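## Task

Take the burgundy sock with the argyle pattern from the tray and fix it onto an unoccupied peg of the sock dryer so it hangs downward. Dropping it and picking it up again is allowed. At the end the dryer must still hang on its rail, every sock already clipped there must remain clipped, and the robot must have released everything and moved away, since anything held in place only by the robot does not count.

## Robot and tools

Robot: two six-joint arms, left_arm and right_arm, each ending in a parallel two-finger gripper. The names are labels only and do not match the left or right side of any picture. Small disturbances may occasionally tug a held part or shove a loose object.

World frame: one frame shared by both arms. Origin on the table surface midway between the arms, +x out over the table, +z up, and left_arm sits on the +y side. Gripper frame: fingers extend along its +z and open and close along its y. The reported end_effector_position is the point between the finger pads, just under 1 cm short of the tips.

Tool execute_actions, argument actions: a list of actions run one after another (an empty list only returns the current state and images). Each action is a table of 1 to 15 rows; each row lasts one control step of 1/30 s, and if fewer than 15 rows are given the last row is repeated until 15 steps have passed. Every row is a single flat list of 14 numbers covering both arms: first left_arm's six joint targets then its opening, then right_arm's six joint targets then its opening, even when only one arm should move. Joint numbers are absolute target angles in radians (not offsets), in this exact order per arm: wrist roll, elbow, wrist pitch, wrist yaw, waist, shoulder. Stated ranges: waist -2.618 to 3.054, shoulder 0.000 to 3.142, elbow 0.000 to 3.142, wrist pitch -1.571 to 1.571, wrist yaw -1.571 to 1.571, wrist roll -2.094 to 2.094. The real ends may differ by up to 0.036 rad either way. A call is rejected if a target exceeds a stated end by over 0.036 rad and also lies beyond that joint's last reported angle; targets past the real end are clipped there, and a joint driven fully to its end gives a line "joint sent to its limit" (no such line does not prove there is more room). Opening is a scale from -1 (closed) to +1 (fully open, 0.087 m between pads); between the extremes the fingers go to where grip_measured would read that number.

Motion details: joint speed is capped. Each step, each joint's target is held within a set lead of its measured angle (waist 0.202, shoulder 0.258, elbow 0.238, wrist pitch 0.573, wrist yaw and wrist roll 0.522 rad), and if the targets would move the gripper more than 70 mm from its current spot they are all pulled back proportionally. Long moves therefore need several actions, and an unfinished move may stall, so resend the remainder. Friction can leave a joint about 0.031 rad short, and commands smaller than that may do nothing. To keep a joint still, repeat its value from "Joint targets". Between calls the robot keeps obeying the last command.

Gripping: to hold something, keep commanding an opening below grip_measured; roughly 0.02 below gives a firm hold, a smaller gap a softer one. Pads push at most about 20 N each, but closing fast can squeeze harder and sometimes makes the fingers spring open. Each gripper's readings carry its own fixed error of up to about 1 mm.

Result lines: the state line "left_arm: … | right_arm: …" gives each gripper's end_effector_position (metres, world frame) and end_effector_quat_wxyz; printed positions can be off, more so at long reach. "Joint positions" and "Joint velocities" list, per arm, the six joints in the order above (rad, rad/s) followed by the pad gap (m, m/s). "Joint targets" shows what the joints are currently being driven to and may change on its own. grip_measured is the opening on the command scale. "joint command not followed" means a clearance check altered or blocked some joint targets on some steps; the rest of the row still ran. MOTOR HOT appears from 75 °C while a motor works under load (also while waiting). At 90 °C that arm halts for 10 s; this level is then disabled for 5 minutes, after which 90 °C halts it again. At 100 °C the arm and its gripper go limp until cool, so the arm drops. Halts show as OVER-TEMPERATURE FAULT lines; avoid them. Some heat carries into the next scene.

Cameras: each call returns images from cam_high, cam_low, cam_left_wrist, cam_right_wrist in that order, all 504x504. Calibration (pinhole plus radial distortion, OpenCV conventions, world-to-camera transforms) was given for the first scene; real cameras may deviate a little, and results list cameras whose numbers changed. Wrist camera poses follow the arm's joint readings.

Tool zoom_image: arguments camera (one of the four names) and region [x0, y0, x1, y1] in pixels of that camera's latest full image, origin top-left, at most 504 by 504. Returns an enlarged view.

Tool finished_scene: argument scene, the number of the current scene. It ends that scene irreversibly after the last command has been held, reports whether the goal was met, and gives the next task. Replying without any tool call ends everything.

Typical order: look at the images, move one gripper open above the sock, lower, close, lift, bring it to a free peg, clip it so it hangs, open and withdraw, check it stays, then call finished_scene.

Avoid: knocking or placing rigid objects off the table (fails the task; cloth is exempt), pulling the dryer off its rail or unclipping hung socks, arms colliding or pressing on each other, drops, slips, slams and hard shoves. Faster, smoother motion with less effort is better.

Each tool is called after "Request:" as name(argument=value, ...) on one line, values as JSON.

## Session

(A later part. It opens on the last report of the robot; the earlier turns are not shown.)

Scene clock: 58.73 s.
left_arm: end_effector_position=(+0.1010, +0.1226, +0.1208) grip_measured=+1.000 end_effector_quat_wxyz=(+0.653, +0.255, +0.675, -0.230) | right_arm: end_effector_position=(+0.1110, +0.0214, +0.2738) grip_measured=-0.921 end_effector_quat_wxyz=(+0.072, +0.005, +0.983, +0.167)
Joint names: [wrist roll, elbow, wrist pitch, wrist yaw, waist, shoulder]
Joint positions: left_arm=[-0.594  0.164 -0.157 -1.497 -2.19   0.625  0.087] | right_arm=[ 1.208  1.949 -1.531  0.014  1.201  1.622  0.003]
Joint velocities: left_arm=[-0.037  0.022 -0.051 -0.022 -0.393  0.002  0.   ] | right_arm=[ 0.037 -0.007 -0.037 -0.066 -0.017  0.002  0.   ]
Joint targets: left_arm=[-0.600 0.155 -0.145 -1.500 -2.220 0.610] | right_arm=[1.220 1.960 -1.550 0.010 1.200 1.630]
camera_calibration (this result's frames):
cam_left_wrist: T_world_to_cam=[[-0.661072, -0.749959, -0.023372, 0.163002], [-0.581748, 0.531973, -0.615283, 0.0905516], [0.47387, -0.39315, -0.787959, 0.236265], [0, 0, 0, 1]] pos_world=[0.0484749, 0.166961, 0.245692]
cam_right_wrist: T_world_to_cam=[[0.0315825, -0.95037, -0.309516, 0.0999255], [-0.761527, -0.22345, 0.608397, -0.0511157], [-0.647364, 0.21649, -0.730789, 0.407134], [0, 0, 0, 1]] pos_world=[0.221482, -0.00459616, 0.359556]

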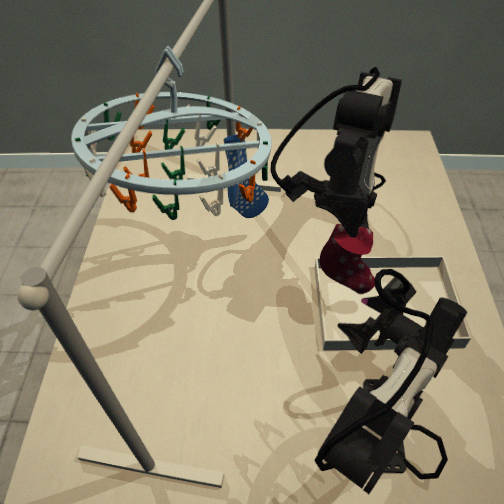

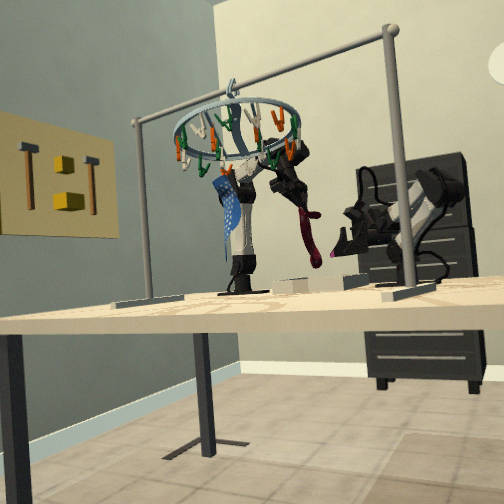

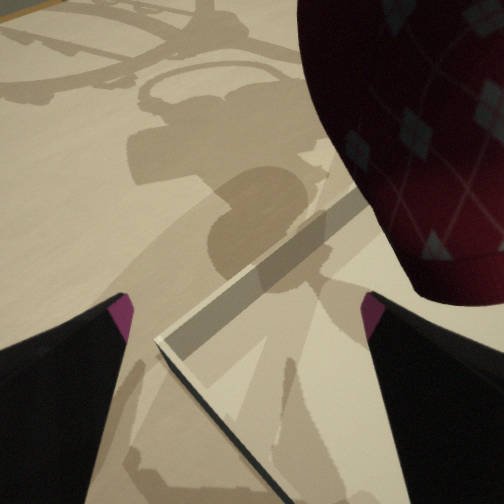

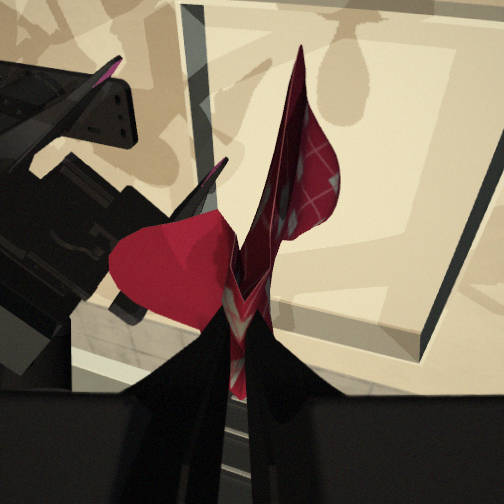

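Request:
execute_actions(actions=[[[-0.6,0.155,-0.145,-1.50,-2.22,0.61,1, 1.24,1.96,-1.55,0.03,1.21,1.63,-1.0],[-0.6,0.155,-0.145,-1.50,-2.22,0.61,1, 1.26,1.96,-1.55,0.05,1.22,1.63,-1.0],[-0.6,0.155,-0.145,-1.50,-2.22,0.61,1, 1.28,1.96,-1.55,0.07,1.23,1.63,-1.0],[-0.6,0.155,-0.145,-1.50,-2.22,0.61,1, 1.30,1.96,-1.55,0.09,1.24,1.63,-1.0],[-0.6,0.155,-0.145,-1.50,-2.22,0.61,1, 1.32,1.96,-1.55,0.11,1.25,1.63,-1.0],[-0.6,0.155,-0.145,-1.50,-2.22,0.61,1, 1.34,1.96,-1.55,0.13,1.26,1.63,-1.0],[-0.6,0.155,-0.145,-1.50,-2.22,0.61,1, 1.36,1.96,-1.55,0.15,1.27,1.63,-1.0],[-0.6,0.155,-0.145,-1.50,-2.22,0.61,1, 1.38,1.96,-1.55,0.17,1.28,1.63,-1.0],[-0.6,0.155,-0.145,-1.50,-2.22,0.61,1, 1.40,1.96,-1.55,0.19,1.29,1.63,-1.0],[-0.6,0.155,-0.145,-1.50,-2.22,0.61,1, 1.42,1.96,-1.55,0.21,1.30,1.63,-1.0],[-0.6,0.155,-0.145,-1.50,-2.22,0.61,1, 1.44,1.96,-1.55,0.23,1.31,1.63,-1.0],[-0.6,0.155,-0.145,-1.50,-2.22,0.61,1, 1.46,1.96,-1.55,0.25,1.32,1.63,-1.0],[-0.6,0.155,-0.145,-1.50,-2.22,0.61,1, 1.48,1.96,-1.55,0.27,1.33,1.63,-1.0],[-0.6,0.155,-0.145,-1.50,-2.22,0.61,1, 1.50,1.96,-1.55,0.29,1.34,1.63,-1.0],[-0.6,0.155,-0.145,-1.50,-2.22,0.61,1, 1.52,1.96,-1.55,0.31,1.35,1.63,-1.0]],[[-0.6,0.155,-0.145,-1.50,-2.22,0.61,1, 1.54,1.96,-1.55,0.33,1.36,1.63,-1.0],[-0.6,0.155,-0.145,-1.50,-2.22,0.61,1, 1.56,1.96,-1.55,0.35,1.37,1.63,-1.0],[-0.6,0.155,-0.145,-1.50,-2.22,0.61,1, 1.58,1.96,-1.55,0.37,1.38,1.63,-1.0],[-0.6,0.155,-0.145,-1.50,-2.22,0.61,1, 1.60,1.96,-1.55,0.39,1.39,1.63,-1.0],[-0.6,0.155,-0.145,-1.50,-2.22,0.61,1, 1.62,1.96,-1.55,0.41,1.40,1.63,-1.0],[-0.6,0.155,-0.145,-1.50,-2.22,0.61,1, 1.64,1.96,-1.55,0.43,1.41,1.63,-1.0],[-0.6,0.155,-0.145,-1.50,-2.22,0.61,1, 1.66,1.96,-1.55,0.45,1.42,1.63,-1.0],[-0.6,0.155,-0.145,-1.50,-2.22,0.61,1, 1.68,1.96,-1.55,0.47,1.43,1.63,-1.0],[-0.6,0.155,-0.145,-1.50,-2.22,0.61,1, 1.70,1.96,-1.55,0.49,1.44,1.63,-1.0],[-0.6,0.155,-0.145,-1.50,-2.22,0.61,1, 1.72,1.96,-1.55,0.51,1.45,1.63,-1.0],[-0.6,0.155,-0.145,-1.50,-2.22,0.61,1, 1.74,1.96,-1.55,0.53,1.455,1.63,-1.0],[-0.6,0.155,-0.145,-1.50,-2.22,0.61,1, 1.75,1.96,-1.55,0.55,1.46,1.63,-1.0],[-0.6,0.155,-0.145,-1.50,-2.22,0.61,1, 1.76,1.96,-1.55,0.57,1.46,1.63,-1.0],[-0.6,0.155,-0.145,-1.50,-2.22,0.61,1, 1.76,1.96,-1.55,0.59,1.46,1.63,-1.0],[-0.6,0.155,-0.145,-1.50,-2.22,0.61,1, 1.76,1.96,-1.55,0.61,1.46,1.63,-1.0]],[[-0.6,0.155,-0.145,-1.50,-2.22,0.61,1, 1.76,1.96,-1.55,0.61,1.46,1.63,-1.0]]])

Scene clock: 71.23 s.
left_arm: end_effector_position=(+0.0972, +0.1214, +0.1208) grip_measured=+1.000 end_effector_quat_wxyz=(+0.650, +0.261, +0.673, -0.236) | right_arm: end_effector_position=(+0.1338, +0.0373, +0.2893) grip_measured=-0.921 end_effector_quat_wxyz=(+0.287, +0.191, +0.921, +0.181)
Joint names: [wrist roll, elbow, wrist pitch, wrist yaw, waist, shoulder]
Joint positions: left_arm=[-0.594  0.164 -0.157 -1.497 -2.208  0.625  0.087] | right_arm=[ 1.746  1.949 -1.533  0.603  1.454  1.622  0.003]
Joint velocities: left_arm=[ 0.051 -0.032 -0.022  0.007 -0.002  0.002  0.   ] | right_arm=[ 0.007  0.002  0.022  0.007  0.007 -0.012 -0.001]
Joint targets: left_arm=[-0.600 0.155 -0.145 -1.500 -2.220 0.610] | right_arm=[1.760 1.960 -1.550 0.610 1.460 1.630]
camera_calibration (this result's frames):
cam_left_wrist: T_world_to_cam=[[-0.674974, -0.737471, -0.023372, 0.15944], [-0.571703, 0.542754, -0.615283, 0.0867113], [0.466439, -0.401938, -0.787959, 0.23937], [0, 0, 0, 1]] pos_world=[0.0455397, 0.166732, 0.245692]
cam_right_wrist: T_world_to_cam=[[-0.242467, -0.874767, -0.419515, 0.184764], [-0.952786, 0.133242, 0.272847, 0.0697363], [-0.182781, 0.465865, -0.865772, 0.397319], [0, 0, 0, 1]] pos_world=[0.183865, -0.0327631, 0.402472]

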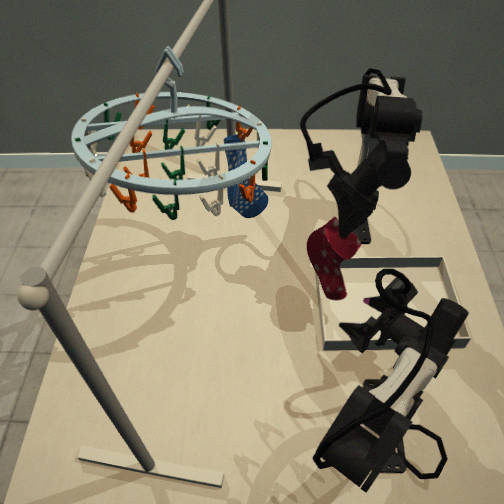

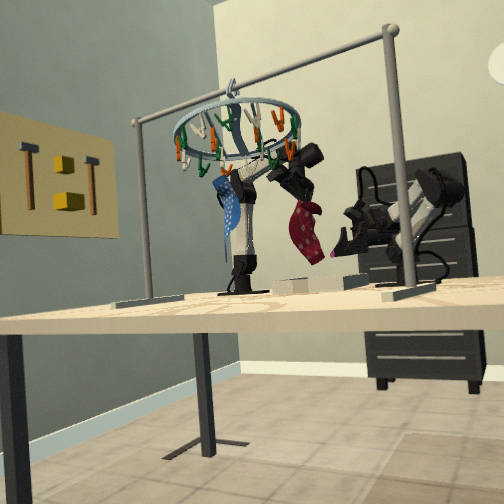

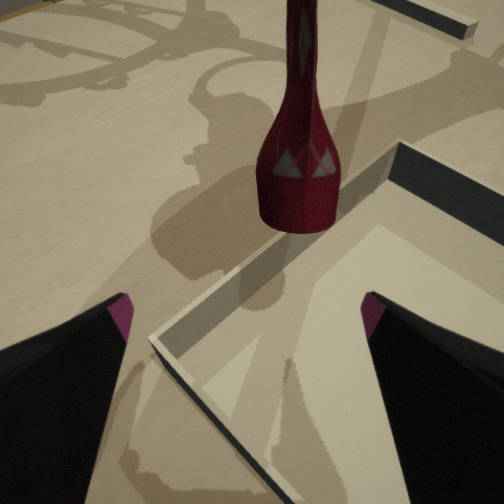

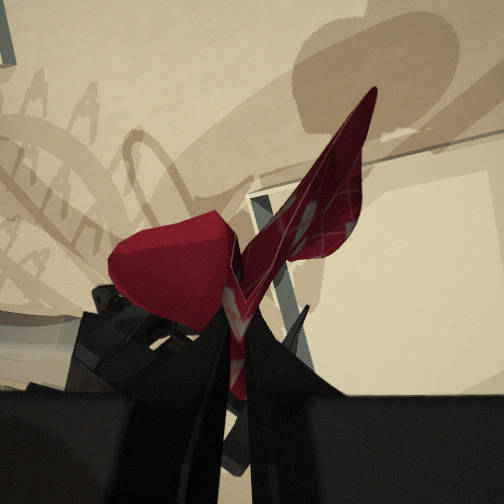

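Request:
execute_actions(actions=[])

Request:
zoom_image(camera="cam_low", region=[260, 170, 370, 290])

Request:
zoom_image(camera="cam_high", region=[280, 200, 410, 330])

Scene clock: 72.43 s.
left_arm: end_effector_position=(+0.0972, +0.1214, +0.1208) grip_measured=+1.000 end_effector_quat_wxyz=(+0.650, +0.261, +0.673, -0.236) | right_arm: end_effector_position=(+0.1342, +0.0373, +0.2894) grip_measured=-0.921 end_effector_quat_wxyz=(+0.288, +0.192, +0.920, +0.182)
Joint names: [wrist roll, elbow, wrist pitch, wrist yaw, waist, shoulder]
Joint positions: left_arm=[-0.594  0.164 -0.157 -1.497 -2.208  0.625  0.087] | right_arm=[ 1.748  1.949 -1.533  0.606  1.454  1.622  0.003]
Joint velocities: left_arm=[-0.125 -0.012 -0.022 -0.051 -0.012 -0.012  0.   ] | right_arm=[-0.037  0.012  0.022  0.081  0.002 -0.002 -0.   ]
Joint targets: left_arm=[-0.600 0.155 -0.145 -1.500 -2.220 0.610] | right_arm=[1.760 1.960 -1.550 0.610 1.460 1.630]
camera_calibration (this result's frames):
cam_left_wrist: T_world_to_cam=[[-0.674974, -0.737471, -0.023372, 0.15944], [-0.571703, 0.542754, -0.615283, 0.0867113], [0.466439, -0.401938, -0.787959, 0.23937], [0, 0, 0, 1]] pos_world=[0.0455397, 0.166732, 0.245692]
cam_right_wrist: T_world_to_cam=[[-0.243458, -0.874006, -0.420526, 0.185288], [-0.953004, 0.134957, 0.271239, 0.070499], [-0.180311, 0.466798, -0.865787, 0.397196], [0, 0, 0, 1]] pos_world=[0.183915, -0.0329814, 0.402684]

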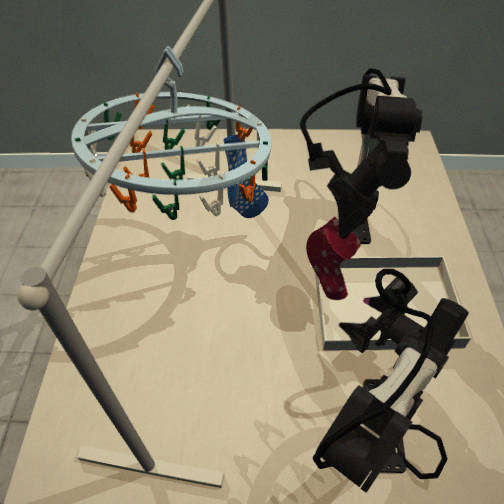

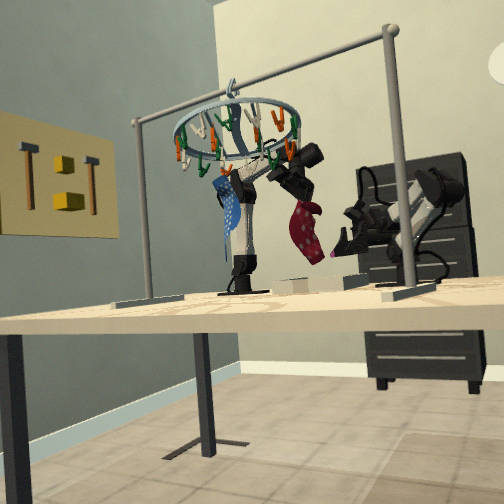

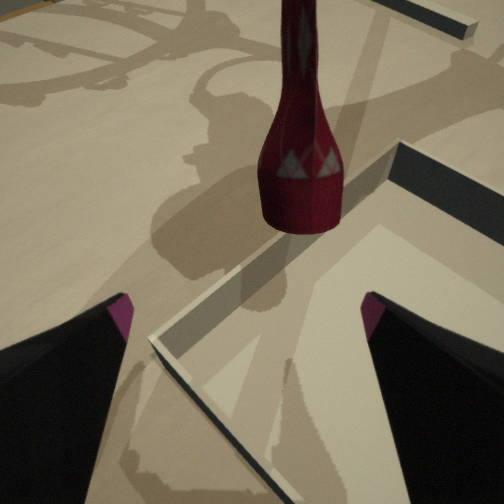

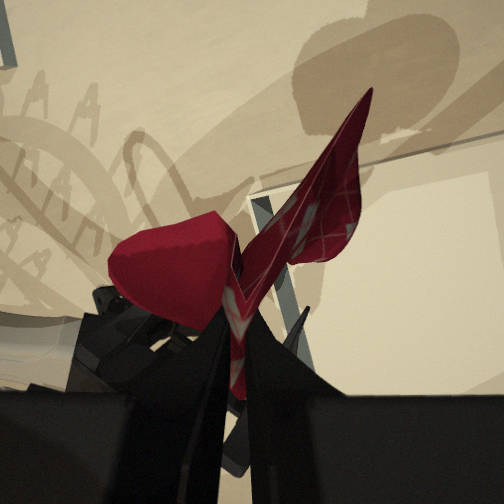

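Region (260, 170, 370, 290) of cam_low's 504x504 image, scaled by 4.200, with more detail than that image has; it fills the left 462 columns of this view, and the rest is white.

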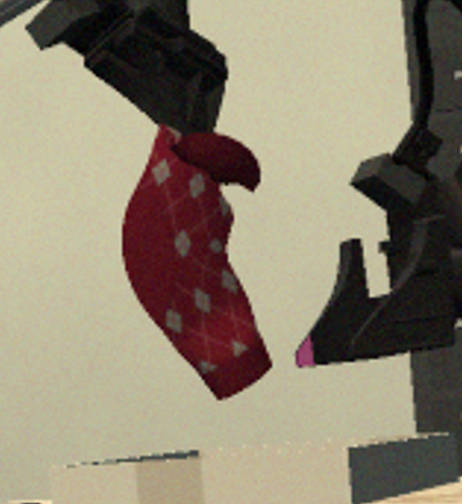

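Region (280, 200, 410, 330) of cam_high's 504x504 image, scaled by 3.877, with more detail than that image has.

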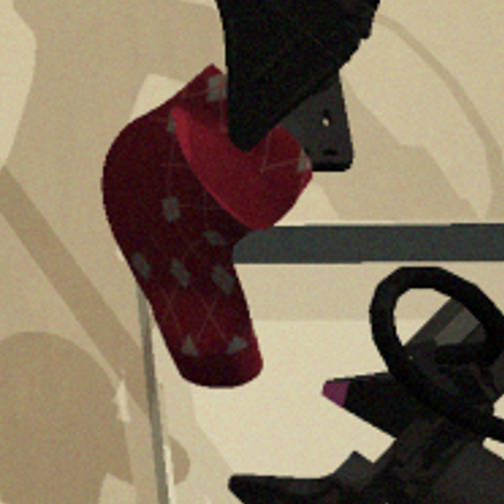

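Request:
execute_actions(actions=[[[-0.6,0.17,-0.14,-1.50,-2.22,0.63,1, 1.76,1.96,-1.55,0.61,1.46,1.63,-1.0],[-0.6,0.18,-0.13,-1.50,-2.22,0.65,1, 1.76,1.96,-1.55,0.61,1.46,1.63,-1.0],[-0.6,0.19,-0.12,-1.50,-2.22,0.67,1, 1.76,1.96,-1.55,0.61,1.46,1.63,-1.0],[-0.6,0.20,-0.11,-1.50,-2.22,0.69,1, 1.76,1.96,-1.55,0.61,1.46,1.63,-1.0],[-0.6,0.21,-0.10,-1.50,-2.22,0.71,1, 1.76,1.96,-1.55,0.61,1.46,1.63,-1.0],[-0.6,0.22,-0.09,-1.50,-2.22,0.73,1, 1.76,1.96,-1.55,0.61,1.46,1.63,-1.0],[-0.6,0.23,-0.08,-1.50,-2.22,0.75,1, 1.76,1.96,-1.55,0.61,1.46,1.63,-1.0],[-0.6,0.24,-0.07,-1.50,-2.22,0.77,1, 1.76,1.96,-1.55,0.61,1.46,1.63,-1.0],[-0.6,0.25,-0.06,-1.50,-2.22,0.79,1, 1.76,1.96,-1.55,0.61,1.46,1.63,-1.0],[-0.6,0.255,-0.045,-1.50,-2.22,0.80,1, 1.76,1.96,-1.55,0.61,1.46,1.63,-1.0],[-0.6,0.255,-0.035,-1.50,-2.22,0.81,1, 1.76,1.96,-1.55,0.61,1.46,1.63,-1.0]],[[-0.58,0.252,-0.02,-1.47,-2.195,0.80,1, 1.76,1.96,-1.55,0.61,1.46,1.63,-1.0],[-0.56,0.249,-0.005,-1.44,-2.17,0.79,1, 1.76,1.96,-1.55,0.61,1.46,1.63,-1.0],[-0.54,0.246,0.01,-1.41,-2.15,0.78,1, 1.76,1.96,-1.55,0.61,1.46,1.63,-1.0],[-0.52,0.243,0.02,-1.385,-2.125,0.775,1, 1.76,1.96,-1.55,0.61,1.46,1.63,-1.0],[-0.50,0.24,0.035,-1.355,-2.10,0.765,1, 1.76,1.96,-1.55,0.61,1.46,1.63,-1.0],[-0.48,0.237,0.05,-1.33,-2.08,0.755,1, 1.76,1.96,-1.55,0.61,1.46,1.63,-1.0],[-0.46,0.233,0.06,-1.30,-2.055,0.745,1, 1.76,1.96,-1.55,0.61,1.46,1.63,-1.0],[-0.44,0.23,0.075,-1.27,-2.03,0.74,1, 1.76,1.96,-1.55,0.61,1.46,1.63,-1.0],[-0.42,0.226,0.09,-1.24,-2.01,0.73,1, 1.76,1.96,-1.55,0.61,1.46,1.63,-1.0],[-0.40,0.223,0.10,-1.215,-1.985,0.72,1, 1.76,1.96,-1.55,0.61,1.46,1.63,-1.0],[-0.38,0.22,0.115,-1.185,-1.96,0.71,1, 1.76,1.96,-1.55,0.61,1.46,1.63,-1.0],[-0.36,0.216,0.13,-1.155,-1.94,0.705,1, 1.76,1.96,-1.55,0.61,1.46,1.63,-1.0],[-0.34,0.213,0.14,-1.13,-1.915,0.695,1, 1.76,1.96,-1.55,0.61,1.46,1.63,-1.0],[-0.32,0.209,0.155,-1.10,-1.89,0.685,1, 1.76,1.96,-1.55,0.61,1.46,1.63,-1.0],[-0.30,0.206,0.165,-1.07,-1.87,0.68,1, 1.76,1.96,-1.55,0.61,1.46,1.63,-1.0]],[[-0.28,0.197,0.217,-1.04,-1.847,0.703,1, 1.76,1.96,-1.55,0.61,1.46,1.63,-1.0],[-0.26,0.188,0.27,-1.01,-1.824,0.726,1, 1.76,1.96,-1.55,0.61,1.46,1.63,-1.0],[-0.24,0.179,0.32,-0.985,-1.80,0.749,1, 1.76,1.96,-1.55,0.61,1.46,1.63,-1.0],[-0.22,0.17,0.375,-0.955,-1.778,0.772,1, 1.76,1.96,-1.55,0.61,1.46,1.63,-1.0],[-0.20,0.161,0.427,-0.925,-1.755,0.795,1, 1.76,1.96,-1.55,0.61,1.46,1.63,-1.0],[-0.18,0.152,0.48,-0.895,-1.732,0.818,1, 1.76,1.96,-1.55,0.61,1.46,1.63,-1.0],[-0.16,0.143,0.53,-0.87,-1.709,0.841,1, 1.76,1.96,-1.55,0.61,1.46,1.63,-1.0],[-0.14,0.134,0.585,-0.84,-1.686,0.864,1, 1.76,1.96,-1.55,0.61,1.46,1.63,-1.0],[-0.12,0.125,0.637,-0.81,-1.663,0.887,1, 1.76,1.96,-1.55,0.61,1.46,1.63,-1.0],[-0.10,0.116,0.69,-0.78,-1.64,0.91,1, 1.76,1.96,-1.55,0.61,1.46,1.63,-1.0],[-0.08,0.107,0.74,-0.75,-1.617,0.933,1, 1.76,1.96,-1.55,0.61,1.46,1.63,-1.0],[-0.06,0.098,0.795,-0.725,-1.594,0.956,1, 1.76,1.96,-1.55,0.61,1.46,1.63,-1.0],[-0.04,0.089,0.847,-0.695,-1.571,0.979,1, 1.76,1.96,-1.55,0.61,1.46,1.63,-1.0],[-0.02,0.08,0.90,-0.665,-1.548,1.002,1, 1.76,1.96,-1.55,0.61,1.46,1.63,-1.0],[0.0,0.07,0.955,-0.635,-1.525,1.025,1, 1.76,1.96,-1.55,0.61,1.46,1.63,-1.0]],[[0.005,0.07,0.955,-0.635,-1.525,1.025,1, 1.76,1.96,-1.55,0.61,1.46,1.63,-1.0]]])

Scene clock: 88.07 s.
left_arm: end_effector_position=(+0.1436, +0.0357, +0.1363) grip_measured=+1.000 end_effector_quat_wxyz=(+0.634, +0.308, +0.635, -0.315) | right_arm: end_effector_position=(+0.1343, +0.0373, +0.2895) grip_measured=-0.921 end_effector_quat_wxyz=(+0.288, +0.192, +0.920, +0.182)
Joint names: [wrist roll, elbow, wrist pitch, wrist yaw, waist, shoulder]
Joint positions: left_arm=[-0.006  0.084  0.934 -0.646 -1.537  1.014  0.087] | right_arm=[ 1.748  1.949 -1.533  0.606  1.454  1.622  0.003]
Joint velocities: left_arm=[ 0.007  0.002  0.022  0.051 -0.007 -0.007  0.   ] | right_arm=[-0.007  0.007  0.007 -0.007 -0.002 -0.002  0.   ]
Joint targets: left_arm=[0.005 0.070 0.955 -0.635 -1.525 1.025] | right_arm=[1.760 1.960 -1.550 0.610 1.460 1.630]
camera_calibration (this result's frames):
cam_left_wrist: T_world_to_cam=[[-0.804286, -0.594213, 0.00590927, 0.137375], [-0.454004, 0.608033, -0.651288, 0.155016], [0.38341, -0.526505, -0.758808, 0.207832], [0, 0, 0, 1]] pos_world=[0.101182, 0.0967995, 0.257853]
cam_right_wrist: T_world_to_cam=[[-0.243428, -0.87399, -0.420575, 0.185309], [-0.953081, 0.135099, 0.270896, 0.0706587], [-0.179941, 0.466786, -0.865871, 0.39721], [0, 0, 0, 1]] pos_world=[0.183927, -0.0329999, 0.402728]

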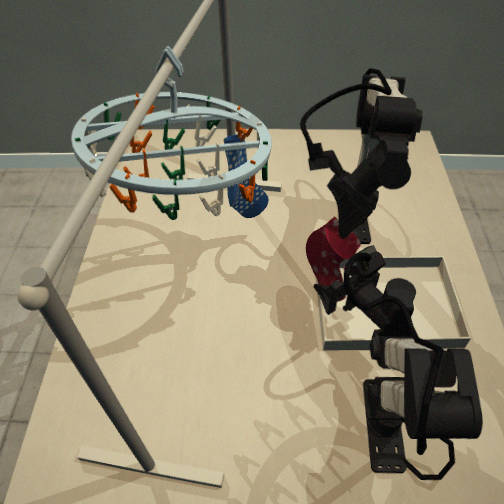

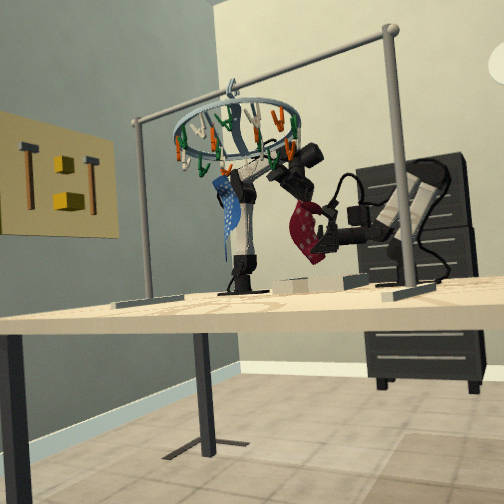

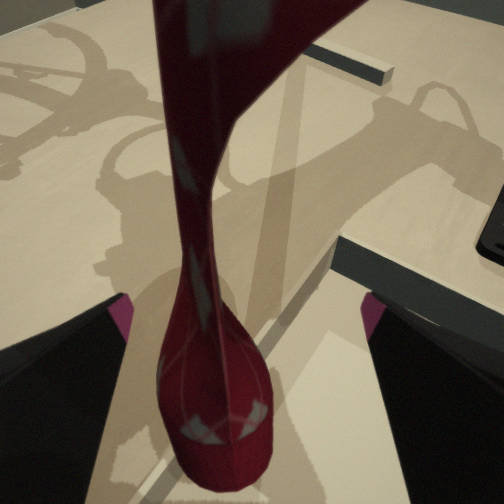

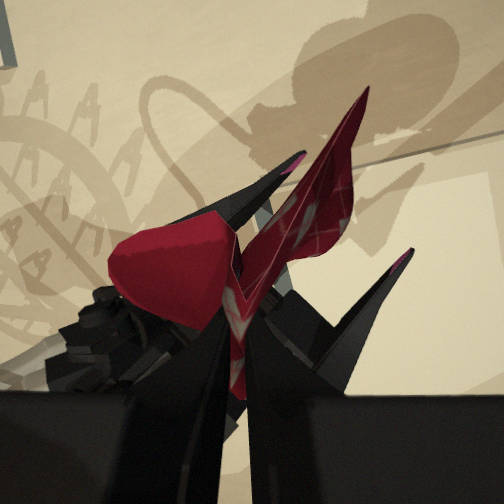

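Request:
zoom_image(camera="cam_low", region=[270, 180, 370, 280])

Region (270, 180, 370, 280) of cam_low's 504x504 image, scaled by 5.040, with more detail than that image has.

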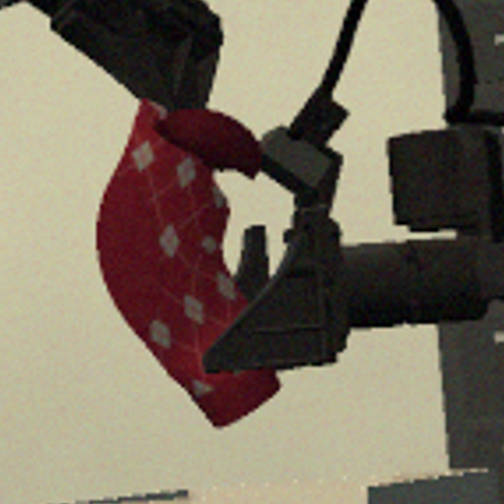

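Request:
execute_actions(actions=[[[0.005,0.085,0.93,-0.63,-1.52,1.01,1, 1.76,1.96,-1.55,0.61,1.46,1.63,-1.0],[0.005,0.09,0.917,-0.62,-1.51,1.00,1, 1.76,1.96,-1.55,0.61,1.46,1.63,-1.0],[0.005,0.095,0.904,-0.61,-1.50,0.99,1, 1.76,1.96,-1.55,0.61,1.46,1.63,-1.0],[0.005,0.10,0.891,-0.60,-1.49,0.98,1, 1.76,1.96,-1.55,0.61,1.46,1.63,-1.0],[0.005,0.105,0.878,-0.59,-1.48,0.97,1, 1.76,1.96,-1.55,0.61,1.46,1.63,-1.0],[0.005,0.11,0.865,-0.58,-1.47,0.96,1, 1.76,1.96,-1.55,0.61,1.46,1.63,-1.0],[0.005,0.115,0.852,-0.57,-1.46,0.95,1, 1.76,1.96,-1.55,0.61,1.46,1.63,-1.0],[0.005,0.12,0.84,-0.56,-1.45,0.94,1, 1.76,1.96,-1.55,0.61,1.46,1.63,-1.0],[0.005,0.125,0.83,-0.55,-1.44,0.935,1, 1.76,1.96,-1.55,0.61,1.46,1.63,-1.0],[0.005,0.13,0.82,-0.54,-1.43,0.93,1, 1.76,1.96,-1.55,0.61,1.46,1.63,-1.0],[0.005,0.13,0.815,-0.53,-1.42,0.93,1, 1.76,1.96,-1.55,0.61,1.46,1.63,-1.0]],[[0.005,0.13,0.815,-0.53,-1.42,0.93,0.8, 1.76,1.96,-1.55,0.61,1.46,1.63,-1.0],[0.005,0.13,0.815,-0.53,-1.42,0.93,0.6, 1.76,1.96,-1.55,0.61,1.46,1.63,-1.0],[0.005,0.13,0.815,-0.53,-1.42,0.93,0.4, 1.76,1.96,-1.55,0.61,1.46,1.63,-1.0],[0.005,0.13,0.815,-0.53,-1.42,0.93,0.2, 1.76,1.96,-1.55,0.61,1.46,1.63,-1.0],[0.005,0.13,0.815,-0.53,-1.42,0.93,0.0, 1.76,1.96,-1.55,0.61,1.46,1.63,-1.0],[0.005,0.13,0.815,-0.53,-1.42,0.93,-0.2, 1.76,1.96,-1.55,0.61,1.46,1.63,-1.0],[0.005,0.13,0.815,-0.53,-1.42,0.93,-0.4, 1.76,1.96,-1.55,0.61,1.46,1.63,-1.0]]])

Request:
zoom_image(camera="cam_low", region=[270, 180, 370, 280])

Scene clock: 93.63 s.
left_arm: end_effector_position=(+0.1589, +0.0378, +0.1417) grip_measured=-0.400 end_effector_quat_wxyz=(+0.631, +0.316, +0.637, -0.309) | right_arm: end_effector_position=(+0.1343, +0.0373, +0.2895) grip_measured=-0.921 end_effector_quat_wxyz=(+0.288, +0.192, +0.920, +0.182)
Joint names: [wrist roll, elbow, wrist pitch, wrist yaw, waist, shoulder]
Joint positions: left_arm=[-0.002  0.111  0.82  -0.537 -1.432  0.944  0.026] | right_arm=[ 1.748  1.949 -1.533  0.606  1.454  1.622  0.003]
Joint velocities: left_arm=[ 0.007 -0.002 -0.022 -0.037 -0.007 -0.007 -0.001] | right_arm=[ 0.022 -0.012  0.022 -0.007  0.002  0.002  0.001]
Joint targets: left_arm=[0.005 0.130 0.815 -0.530 -1.420 0.930] | right_arm=[1.760 1.960 -1.550 0.610 1.460 1.630]
camera_calibration (this result's frames):
cam_left_wrist: T_world_to_cam=[[-0.806106, -0.59173, -0.00693118, 0.15288], [-0.451225, 0.622192, -0.639745, 0.161483], [0.382869, -0.512575, -0.768556, 0.208169], [0, 0, 0, 1]] pos_world=[0.116401, 0.0966926, 0.264357]
cam_right_wrist: T_world_to_cam=[[-0.243428, -0.87399, -0.420575, 0.185309], [-0.953081, 0.135099, 0.270896, 0.0706587], [-0.179941, 0.466786, -0.865871, 0.39721], [0, 0, 0, 1]] pos_world=[0.183927, -0.0329999, 0.402728]

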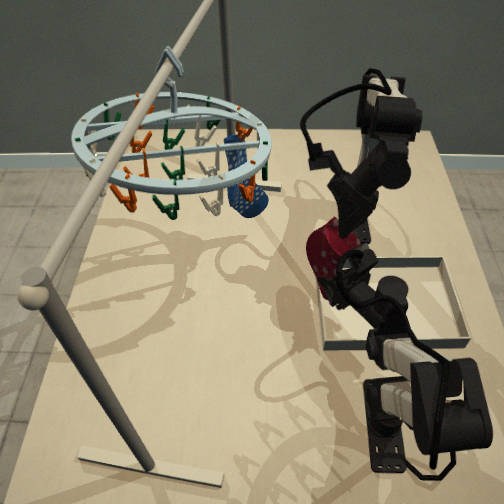

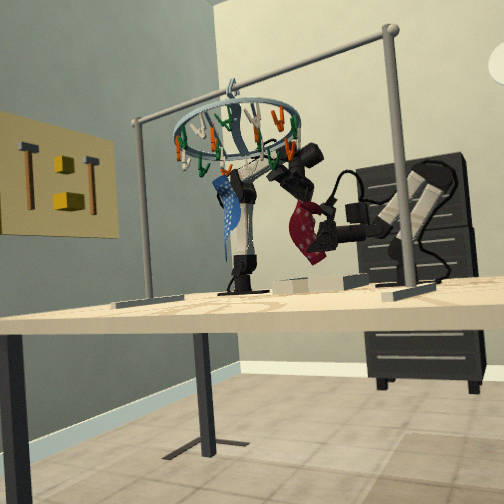

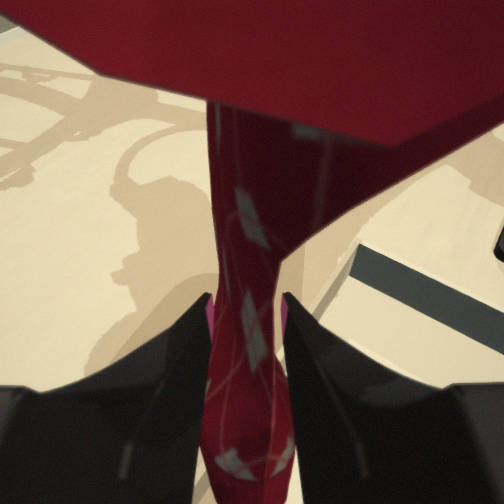

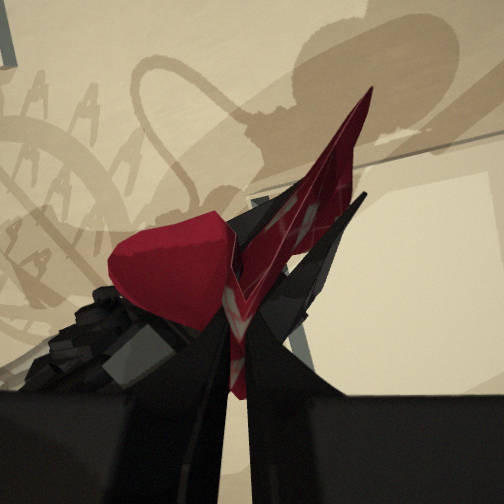

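Region (270, 180, 370, 280) of cam_low's 504x504 image, scaled by 5.040, with more detail than that image has.

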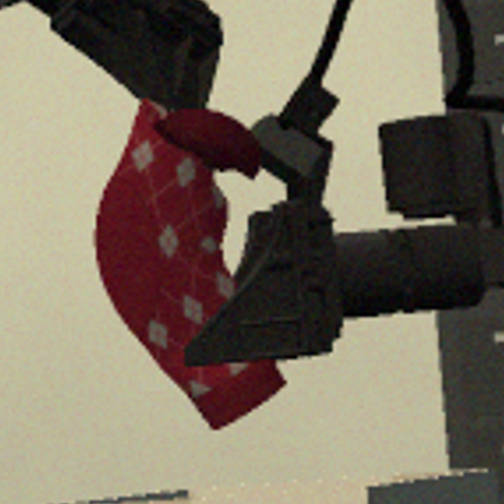

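Request:
execute_actions(actions=[[[0.005,0.135,0.84,-0.53,-1.42,0.93,-0.4, 1.76,1.96,-1.55,0.61,1.46,1.63,-1.0],[0.005,0.14,0.86,-0.53,-1.42,0.93,-0.4, 1.76,1.96,-1.55,0.61,1.46,1.63,-1.0],[0.005,0.14,0.86,-0.53,-1.42,0.93,-0.4, 1.76,1.96,-1.55,0.61,1.46,1.63,-1.0],[0.005,0.14,0.86,-0.53,-1.42,0.93,-0.4, 1.76,1.96,-1.55,0.61,1.46,1.63,-1.0],[0.005,0.14,0.86,-0.53,-1.42,0.93,-0.4, 1.76,1.96,-1.55,0.61,1.46,1.63,-1.0],[0.005,0.14,0.86,-0.53,-1.42,0.93,-0.4, 1.76,1.96,-1.55,0.61,1.46,1.63,-1.0],[0.005,0.14,0.86,-0.53,-1.42,0.93,-0.5, 1.76,1.96,-1.55,0.61,1.46,1.63,-1.0],[0.005,0.14,0.86,-0.53,-1.42,0.93,-0.6, 1.76,1.96,-1.55,0.61,1.46,1.63,-1.0],[0.005,0.14,0.86,-0.53,-1.42,0.93,-0.7, 1.76,1.96,-1.55,0.61,1.46,1.63,-1.0],[0.005,0.14,0.86,-0.53,-1.42,0.93,-0.8, 1.76,1.96,-1.55,0.61,1.46,1.63,-1.0],[0.005,0.14,0.86,-0.53,-1.42,0.93,-0.9, 1.76,1.96,-1.55,0.61,1.46,1.63,-1.0],[0.005,0.14,0.86,-0.53,-1.42,0.93,-1.0, 1.76,1.96,-1.55,0.61,1.46,1.63,-1.0]],[[0.005,0.14,0.86,-0.53,-1.42,0.93,-1.0, 1.76,1.96,-1.55,0.61,1.46,1.63,-1.0]]])

Request:
zoom_image(camera="cam_low", region=[270, 180, 370, 280])

Scene clock: 97.00 s.
left_arm: end_effector_position=(+0.1589, +0.0367, +0.1472) grip_measured=-0.943 end_effector_quat_wxyz=(+0.636, +0.309, +0.632, -0.317) | right_arm: end_effector_position=(+0.1343, +0.0373, +0.2895) grip_measured=-0.921 end_effector_quat_wxyz=(+0.288, +0.192, +0.920, +0.182)
Joint names: [wrist roll, elbow, wrist pitch, wrist yaw, waist, shoulder]
Joint positions: left_arm=[-0.002  0.111  0.844 -0.537 -1.432  0.944  0.003] | right_arm=[ 1.748  1.949 -1.533  0.606  1.454  1.622  0.003]
Joint velocities: left_arm=[-0.037 -0.007 -0.022 -0.022  0.002  0.002 -0.   ] | right_arm=[ 0.007 -0.012  0.007 -0.066 -0.007 -0.002 -0.   ]
Joint targets: left_arm=[0.005 0.140 0.860 -0.530 -1.420 0.930] | right_arm=[1.760 1.960 -1.550 0.610 1.460 1.630]
camera_calibration (this result's frames):
cam_left_wrist: T_world_to_cam=[[-0.806555, -0.591137, 0.00510305, 0.150557], [-0.448903, 0.606826, -0.655933, 0.168262], [0.38465, -0.531337, -0.754802, 0.210201], [0, 0, 0, 1]] pos_world=[0.116112, 0.0985819, 0.26826]
cam_right_wrist: T_world_to_cam=[[-0.243428, -0.87399, -0.420575, 0.185309], [-0.953081, 0.135099, 0.270896, 0.0706587], [-0.179941, 0.466786, -0.865871, 0.39721], [0, 0, 0, 1]] pos_world=[0.183927, -0.0329999, 0.402728]

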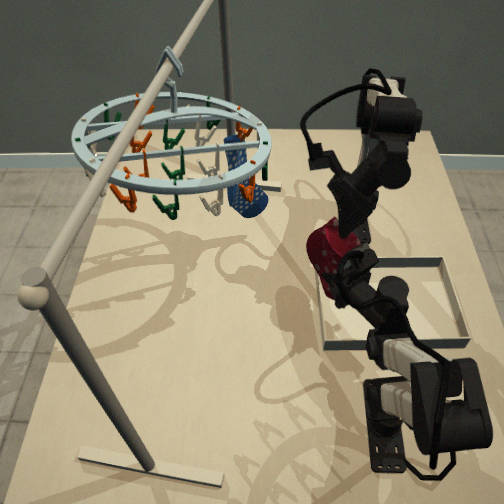

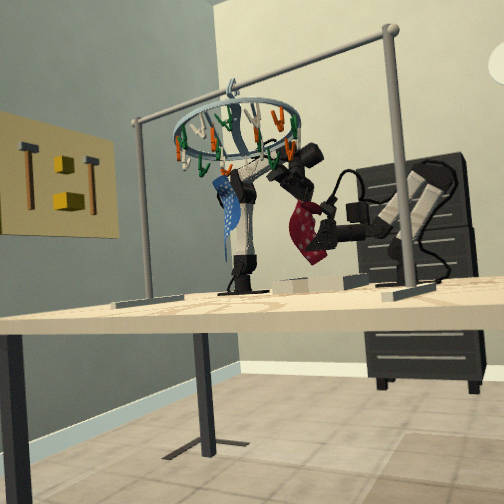

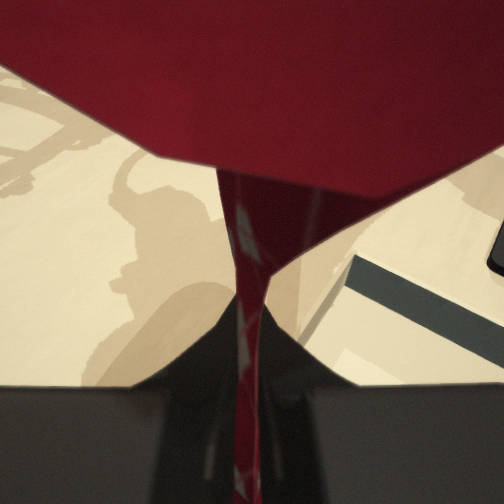

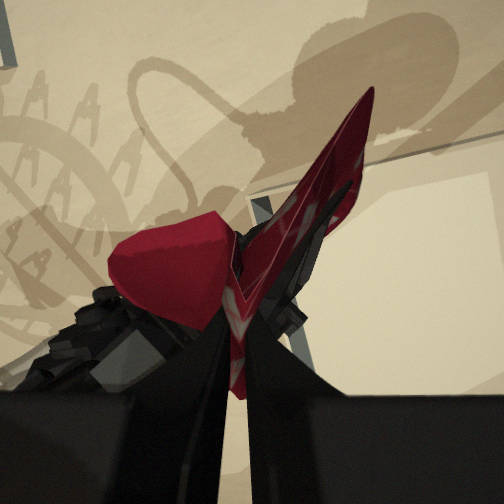

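Region (270, 180, 370, 280) of cam_low's 504x504 image, scaled by 5.040, with more detail than that image has.

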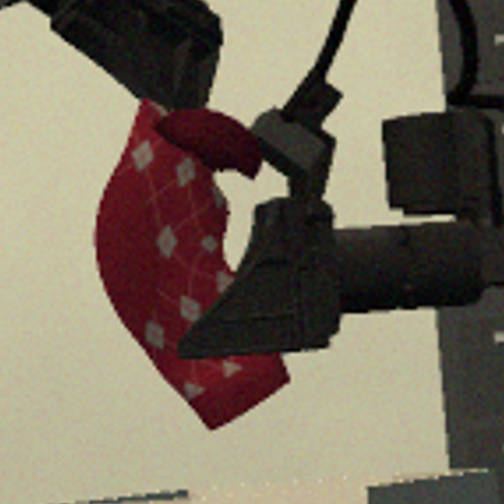

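Request:
execute_actions(actions=[[[0.005,0.14,0.86,-0.53,-1.42,0.93,-1.0, 1.76,1.94,-1.55,0.61,1.47,1.615,-1.0],[0.005,0.14,0.86,-0.53,-1.42,0.93,-1.0, 1.76,1.92,-1.55,0.61,1.48,1.60,-1.0],[0.005,0.14,0.86,-0.53,-1.42,0.93,-1.0, 1.76,1.90,-1.55,0.61,1.49,1.59,-1.0],[0.005,0.14,0.86,-0.53,-1.42,0.93,-1.0, 1.76,1.88,-1.55,0.61,1.50,1.58,-1.0],[0.005,0.14,0.86,-0.53,-1.42,0.93,-1.0, 1.76,1.865,-1.55,0.61,1.51,1.57,-1.0],[0.005,0.14,0.86,-0.53,-1.42,0.93,-1.0, 1.76,1.85,-1.55,0.61,1.52,1.56,-1.0],[0.005,0.14,0.86,-0.53,-1.42,0.93,-1.0, 1.76,1.83,-1.55,0.61,1.53,1.55,-1.0],[0.005,0.14,0.86,-0.53,-1.42,0.93,-1.0, 1.76,1.815,-1.55,0.61,1.54,1.54,-1.0],[0.005,0.14,0.86,-0.53,-1.42,0.93,-1.0, 1.76,1.80,-1.55,0.61,1.55,1.53,-1.0],[0.005,0.14,0.86,-0.53,-1.42,0.93,-1.0, 1.76,1.78,-1.55,0.61,1.56,1.52,-1.0],[0.005,0.14,0.86,-0.53,-1.42,0.93,-1.0, 1.76,1.765,-1.55,0.61,1.57,1.51,-1.0],[0.005,0.14,0.86,-0.53,-1.42,0.93,-1.0, 1.76,1.75,-1.55,0.61,1.58,1.495,-1.0],[0.005,0.14,0.86,-0.53,-1.42,0.93,-1.0, 1.76,1.73,-1.55,0.61,1.59,1.48,-1.0],[0.005,0.14,0.86,-0.53,-1.42,0.93,-1.0, 1.76,1.715,-1.55,0.61,1.60,1.47,-1.0],[0.005,0.14,0.86,-0.53,-1.42,0.93,-1.0, 1.76,1.70,-1.55,0.61,1.605,1.46,-1.0]],[[0.005,0.14,0.86,-0.53,-1.42,0.93,-1.0, 1.76,1.70,-1.55,0.61,1.605,1.46,-1.0],[0.005,0.14,0.86,-0.53,-1.42,0.93,-1.0, 1.76,1.70,-1.55,0.61,1.605,1.46,-1.0],[0.005,0.14,0.86,-0.53,-1.42,0.93,-1.0, 1.76,1.70,-1.55,0.61,1.605,1.46,-1.0],[0.005,0.14,0.86,-0.53,-1.42,0.93,-1.0, 1.76,1.70,-1.55,0.61,1.605,1.46,-1.0],[0.005,0.14,0.86,-0.53,-1.42,0.93,-1.0, 1.76,1.70,-1.55,0.61,1.605,1.46,-0.8],[0.005,0.14,0.86,-0.53,-1.42,0.93,-1.0, 1.76,1.70,-1.55,0.61,1.605,1.46,-0.6],[0.005,0.14,0.86,-0.53,-1.42,0.93,-1.0, 1.76,1.70,-1.55,0.61,1.605,1.46,-0.4],[0.005,0.14,0.86,-0.53,-1.42,0.93,-1.0, 1.76,1.70,-1.55,0.61,1.605,1.46,-0.2],[0.005,0.14,0.86,-0.53,-1.42,0.93,-1.0, 1.76,1.70,-1.55,0.61,1.605,1.46,0.0]],[[0.005,0.14,0.86,-0.53,-1.42,0.93,-1.0, 1.76,1.70,-1.55,0.61,1.605,1.46,0.0]]])

Scene clock: 102.27 s.
left_arm: end_effector_position=(+0.1585, +0.0350, +0.1509) grip_measured=-0.943 end_effector_quat_wxyz=(+0.637, +0.307, +0.630, -0.321) | right_arm: end_effector_position=(+0.0884, +0.0003, +0.2673) grip_measured=+0.000 end_effector_quat_wxyz=(+0.282, +0.116, +0.938, +0.166)
Joint names: [wrist roll, elbow, wrist pitch, wrist yaw, waist, shoulder]
Joint positions: left_arm=[-0.002  0.118  0.847 -0.533 -1.432  0.944  0.003] | right_arm=[ 1.748  1.727 -1.539  0.611  1.596  1.469  0.044]
Joint velocities: left_arm=[-0.066  0.002 -0.007 -0.022 -0.007 -0.012 -0.001] | right_arm=[-0.051 -0.007 -0.037  0.007  0.012 -0.017 -0.001]
Joint targets: left_arm=[0.005 0.140 0.860 -0.530 -1.420 0.930] | right_arm=[1.760 1.700 -1.550 0.610 1.605 1.460]
camera_calibration (this result's frames):
cam_left_wrist: T_world_to_cam=[[-0.808812, -0.58799, 0.00953721, 0.148803], [-0.445594, 0.602194, -0.662425, 0.172181], [0.383756, -0.540027, -0.749067, 0.211784], [0, 0, 0, 1]] pos_world=[0.115803, 0.0981774, 0.271278]
cam_right_wrist: T_world_to_cam=[[-0.116243, -0.928738, -0.352043, 0.102983], [-0.964275, 0.020582, 0.264103, 0.0407839], [-0.238037, 0.370166, -0.897951, 0.400703], [0, 0, 0, 1]] pos_world=[0.14668, -0.0535219, 0.385295]

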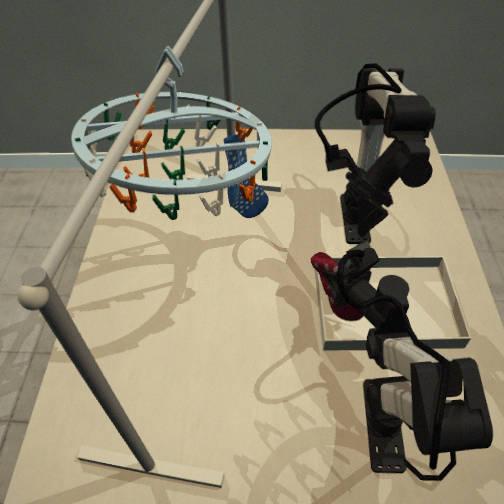

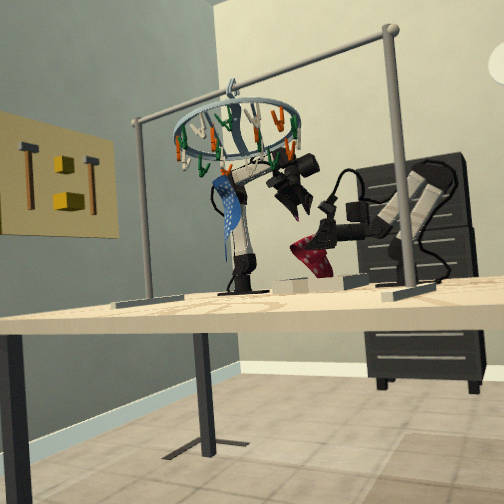

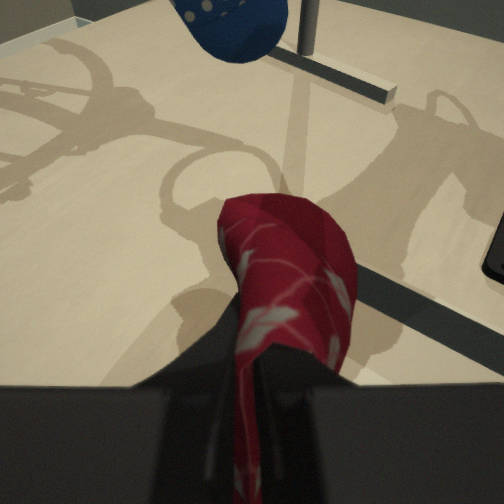

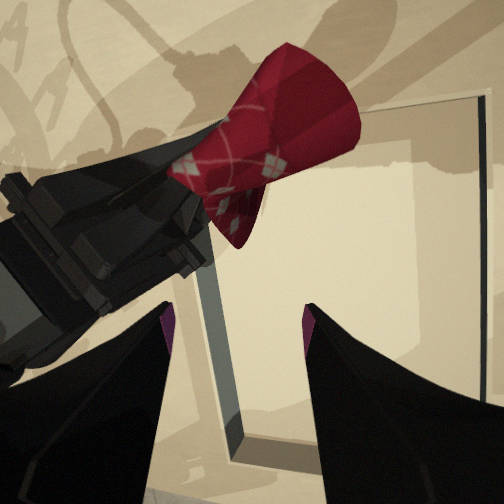

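Request:
execute_actions(actions=[[[0.005,0.14,0.86,-0.53,-1.42,0.93,-1.0, 1.71,1.70,-1.52,0.625,1.60,1.45,0.05],[0.005,0.14,0.86,-0.53,-1.42,0.93,-1.0, 1.66,1.695,-1.485,0.64,1.60,1.435,0.1],[0.005,0.14,0.86,-0.53,-1.42,0.93,-1.0, 1.61,1.69,-1.45,0.66,1.595,1.42,0.15],[0.005,0.14,0.86,-0.53,-1.42,0.93,-1.0, 1.56,1.68,-1.42,0.675,1.595,1.405,0.2],[0.005,0.14,0.86,-0.53,-1.42,0.93,-1.0, 1.51,1.675,-1.385,0.69,1.59,1.39,0.25],[0.005,0.14,0.86,-0.53,-1.42,0.93,-1.0, 1.46,1.67,-1.35,0.71,1.59,1.375,0.3],[0.005,0.14,0.86,-0.53,-1.42,0.93,-1.0, 1.41,1.66,-1.32,0.725,1.585,1.36,0.35],[0.005,0.14,0.86,-0.53,-1.42,0.93,-1.0, 1.36,1.655,-1.285,0.74,1.585,1.345,0.4],[0.005,0.14,0.86,-0.53,-1.42,0.93,-1.0, 1.31,1.65,-1.25,0.76,1.58,1.33,0.45],[0.005,0.14,0.86,-0.53,-1.42,0.93,-1.0, 1.26,1.64,-1.22,0.775,1.58,1.315,0.5],[0.005,0.14,0.86,-0.53,-1.42,0.93,-1.0, 1.21,1.635,-1.185,0.79,1.575,1.30,0.55],[0.005,0.14,0.86,-0.53,-1.42,0.93,-1.0, 1.16,1.63,-1.15,0.81,1.575,1.285,0.6],[0.005,0.14,0.86,-0.53,-1.42,0.93,-1.0, 1.11,1.62,-1.12,0.825,1.57,1.27,0.6],[0.005,0.14,0.86,-0.53,-1.42,0.93,-1.0, 1.06,1.615,-1.085,0.84,1.57,1.255,0.6],[0.005,0.14,0.86,-0.53,-1.42,0.93,-1.0, 1.01,1.61,-1.05,0.86,1.565,1.24,0.6]],[[0.05,0.155,0.835,-0.55,-1.423,0.94,-1.0, 0.96,1.60,-1.02,0.875,1.565,1.225,0.6],[0.095,0.17,0.81,-0.57,-1.426,0.95,-1.0, 0.91,1.595,-0.985,0.89,1.56,1.21,0.6],[0.14,0.19,0.785,-0.595,-1.429,0.965,-1.0, 0.86,1.59,-0.95,0.91,1.56,1.195,0.6],[0.185,0.205,0.76,-0.615,-1.432,0.975,-1.0, 0.81,1.58,-0.92,0.925,1.555,1.18,0.6],[0.23,0.22,0.74,-0.64,-1.435,0.985,-1.0, 0.76,1.575,-0.885,0.94,1.555,1.165,0.6],[0.28,0.24,0.715,-0.66,-1.438,1.0,-1.0, 0.71,1.57,-0.85,0.96,1.55,1.15,0.6],[0.325,0.255,0.69,-0.68,-1.441,1.01,-1.0, 0.66,1.56,-0.82,0.975,1.55,1.135,0.6],[0.37,0.27,0.665,-0.70,-1.444,1.02,-1.0, 0.61,1.555,-0.785,0.99,1.545,1.12,0.6],[0.415,0.29,0.64,-0.725,-1.447,1.03,-1.0, 0.56,1.545,-0.75,1.01,1.545,1.105,0.6],[0.46,0.305,0.62,-0.745,-1.45,1.045,-1.0, 0.51,1.54,-0.72,1.025,1.54,1.09,0.6],[0.51,0.32,0.595,-0.77,-1.453,1.055,-1.0, 0.46,1.53,-0.685,1.04,1.54,1.075,0.6],[0.555,0.34,0.57,-0.79,-1.456,1.065,-1.0, 0.41,1.52,-0.65,1.06,1.535,1.06,0.6],[0.60,0.355,0.545,-0.81,-1.459,1.08,-1.0, 0.36,1.51,-0.62,1.08,1.535,1.045,0.6],[0.645,0.37,0.52,-0.83,-1.462,1.09,-1.0, 0.31,1.50,-0.585,1.095,1.53,1.03,0.6],[0.69,0.39,0.495,-0.855,-1.465,1.10,-1.0, 0.275,1.49,-0.555,1.11,1.53,1.02,0.6]],[[0.735,0.405,0.47,-0.875,-1.468,1.11,-1.0, 0.275,1.49,-0.555,1.11,1.53,1.02,0.6],[0.78,0.42,0.445,-0.895,-1.471,1.12,-1.0, 0.275,1.49,-0.555,1.11,1.53,1.02,0.6],[0.825,0.44,0.42,-0.92,-1.474,1.135,-1.0, 0.275,1.49,-0.555,1.11,1.53,1.02,0.6],[0.87,0.455,0.40,-0.94,-1.477,1.145,-1.0, 0.275,1.49,-0.555,1.11,1.53,1.02,0.6],[0.92,0.47,0.375,-0.96,-1.48,1.155,-1.0, 0.275,1.49,-0.555,1.11,1.53,1.02,0.6],[0.965,0.49,0.35,-0.985,-1.483,1.17,-1.0, 0.275,1.49,-0.555,1.11,1.53,1.02,0.6],[1.01,0.505,0.325,-1.005,-1.486,1.18,-1.0, 0.275,1.49,-0.555,1.11,1.53,1.02,0.6],[1.055,0.52,0.30,-1.025,-1.489,1.19,-1.0, 0.275,1.49,-0.555,1.11,1.53,1.02,0.6],[1.10,0.54,0.275,-1.05,-1.492,1.20,-1.0, 0.275,1.49,-0.555,1.11,1.53,1.02,0.6],[1.15,0.555,0.25,-1.07,-1.495,1.215,-1.0, 0.275,1.49,-0.555,1.11,1.53,1.02,0.6],[1.195,0.57,0.23,-1.09,-1.498,1.225,-1.0, 0.275,1.49,-0.555,1.11,1.53,1.02,0.6],[1.24,0.59,0.205,-1.115,-1.501,1.235,-1.0, 0.275,1.49,-0.555,1.11,1.53,1.02,0.6],[1.285,0.605,0.18,-1.135,-1.504,1.25,-1.0, 0.275,1.49,-0.555,1.11,1.53,1.02,0.6],[1.33,0.62,0.155,-1.155,-1.507,1.26,-1.0, 0.275,1.49,-0.555,1.11,1.53,1.02,0.6],[1.375,0.64,0.13,-1.18,-1.51,1.27,-1.0, 0.275,1.49,-0.555,1.11,1.53,1.02,0.6]],[[1.42,0.655,0.105,-1.20,-1.513,1.28,-1.0, 0.275,1.49,-0.555,1.11,1.53,1.02,0.6],[1.465,0.67,0.08,-1.22,-1.516,1.29,-1.0, 0.275,1.49,-0.555,1.11,1.53,1.02,0.6],[1.51,0.69,0.055,-1.245,-1.519,1.305,-1.0, 0.275,1.49,-0.555,1.11,1.53,1.02,0.6],[1.56,0.705,0.03,-1.265,-1.522,1.315,-1.0, 0.275,1.49,-0.555,1.11,1.53,1.02,0.6],[1.605,0.72,0.01,-1.285,-1.525,1.325,-1.0, 0.275,1.49,-0.555,1.11,1.53,1.02,0.6],[1.65,0.74,-0.015,-1.31,-1.528,1.34,-1.0, 0.275,1.49,-0.555,1.11,1.53,1.02,0.6],[1.695,0.755,-0.04,-1.33,-1.531,1.35,-1.0, 0.275,1.49,-0.555,1.11,1.53,1.02,0.6],[1.74,0.77,-0.065,-1.35,-1.534,1.36,-1.0, 0.275,1.49,-0.555,1.11,1.53,1.02,0.6],[1.785,0.79,-0.09,-1.375,-1.537,1.375,-1.0, 0.275,1.49,-0.555,1.11,1.53,1.02,0.6],[1.83,0.805,-0.115,-1.395,-1.54,1.385,-1.0, 0.275,1.49,-0.555,1.11,1.53,1.02,0.6],[1.88,0.82,-0.14,-1.415,-1.543,1.395,-1.0, 0.275,1.49,-0.555,1.11,1.53,1.02,0.6],[1.925,0.84,-0.165,-1.44,-1.546,1.41,-1.0, 0.275,1.49,-0.555,1.11,1.53,1.02,0.6],[1.97,0.855,-0.19,-1.46,-1.549,1.42,-1.0, 0.275,1.49,-0.555,1.11,1.53,1.02,0.6],[2.015,0.875,-0.215,-1.48,-1.552,1.43,-1.0, 0.275,1.49,-0.555,1.11,1.53,1.02,0.6],[2.06,0.89,-0.24,-1.505,-1.555,1.44,-1.0, 0.275,1.49,-0.555,1.11,1.53,1.02,0.6]],[[2.06,0.89,-0.24,-1.505,-1.555,1.44,-1.0, 0.275,1.49,-0.555,1.11,1.53,1.02,0.6]]])

Scene clock: 114.83 s.
left_arm: end_effector_position=(+0.2142, +0.0535, +0.2724) grip_measured=-0.943 end_effector_quat_wxyz=(+0.121, +0.721, +0.092, +0.676) | right_arm: end_effector_position=(+0.1875, -0.0677, +0.4588) grip_measured=+0.600 end_effector_quat_wxyz=(+0.659, -0.072, +0.713, +0.226)
Joint names: [wrist roll, elbow, wrist pitch, wrist yaw, waist, shoulder]
Joint positions: left_arm=[ 2.046  0.868 -0.232 -1.492 -1.544  1.429  0.003] | right_arm=[ 0.286  1.523 -0.563  1.104  1.538  1.023  0.07 ]
Joint velocities: left_arm=[-0.022  0.002  0.022 -0.081 -0.007 -0.007  0.001] | right_arm=[ 0.037 -0.012 -0.007 -0.007 -0.002 -0.002 -0.001]
Joint targets: left_arm=[2.060 0.890 -0.240 -1.505 -1.555 1.440] | right_arm=[0.275 1.490 -0.555 1.110 1.530 1.020]
camera_calibration (this result's frames):
cam_left_wrist: T_world_to_cam=[[0.00942839, 0.955269, -0.295589, 0.0288121], [-0.714789, 0.213155, 0.666064, -0.0170357], [0.699277, 0.205004, 0.684825, -0.206555], [0, 0, 0, 1]] pos_world=[0.13199, 0.0184524, 0.161317]
cam_right_wrist: T_world_to_cam=[[0.387022, -0.898712, -0.206232, -0.0404292], [-0.76045, -0.184609, -0.622603, 0.441849], [0.521468, 0.39779, -0.754873, 0.415286], [0, 0, 0, 1]] pos_world=[0.135093, -0.119961, 0.580247]

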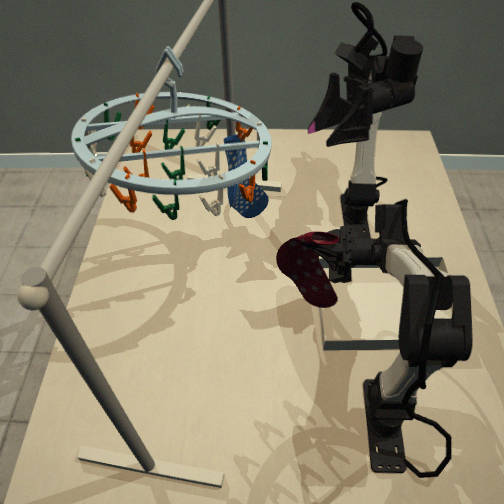

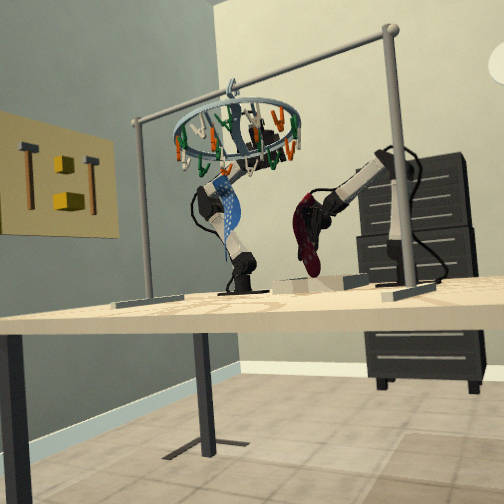

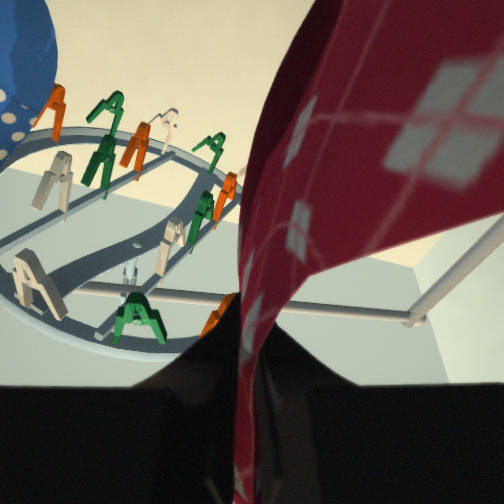

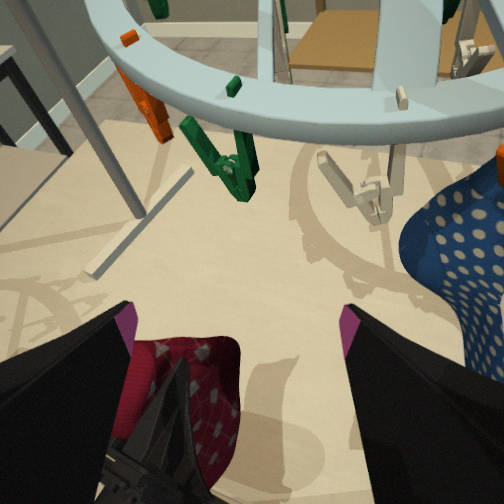

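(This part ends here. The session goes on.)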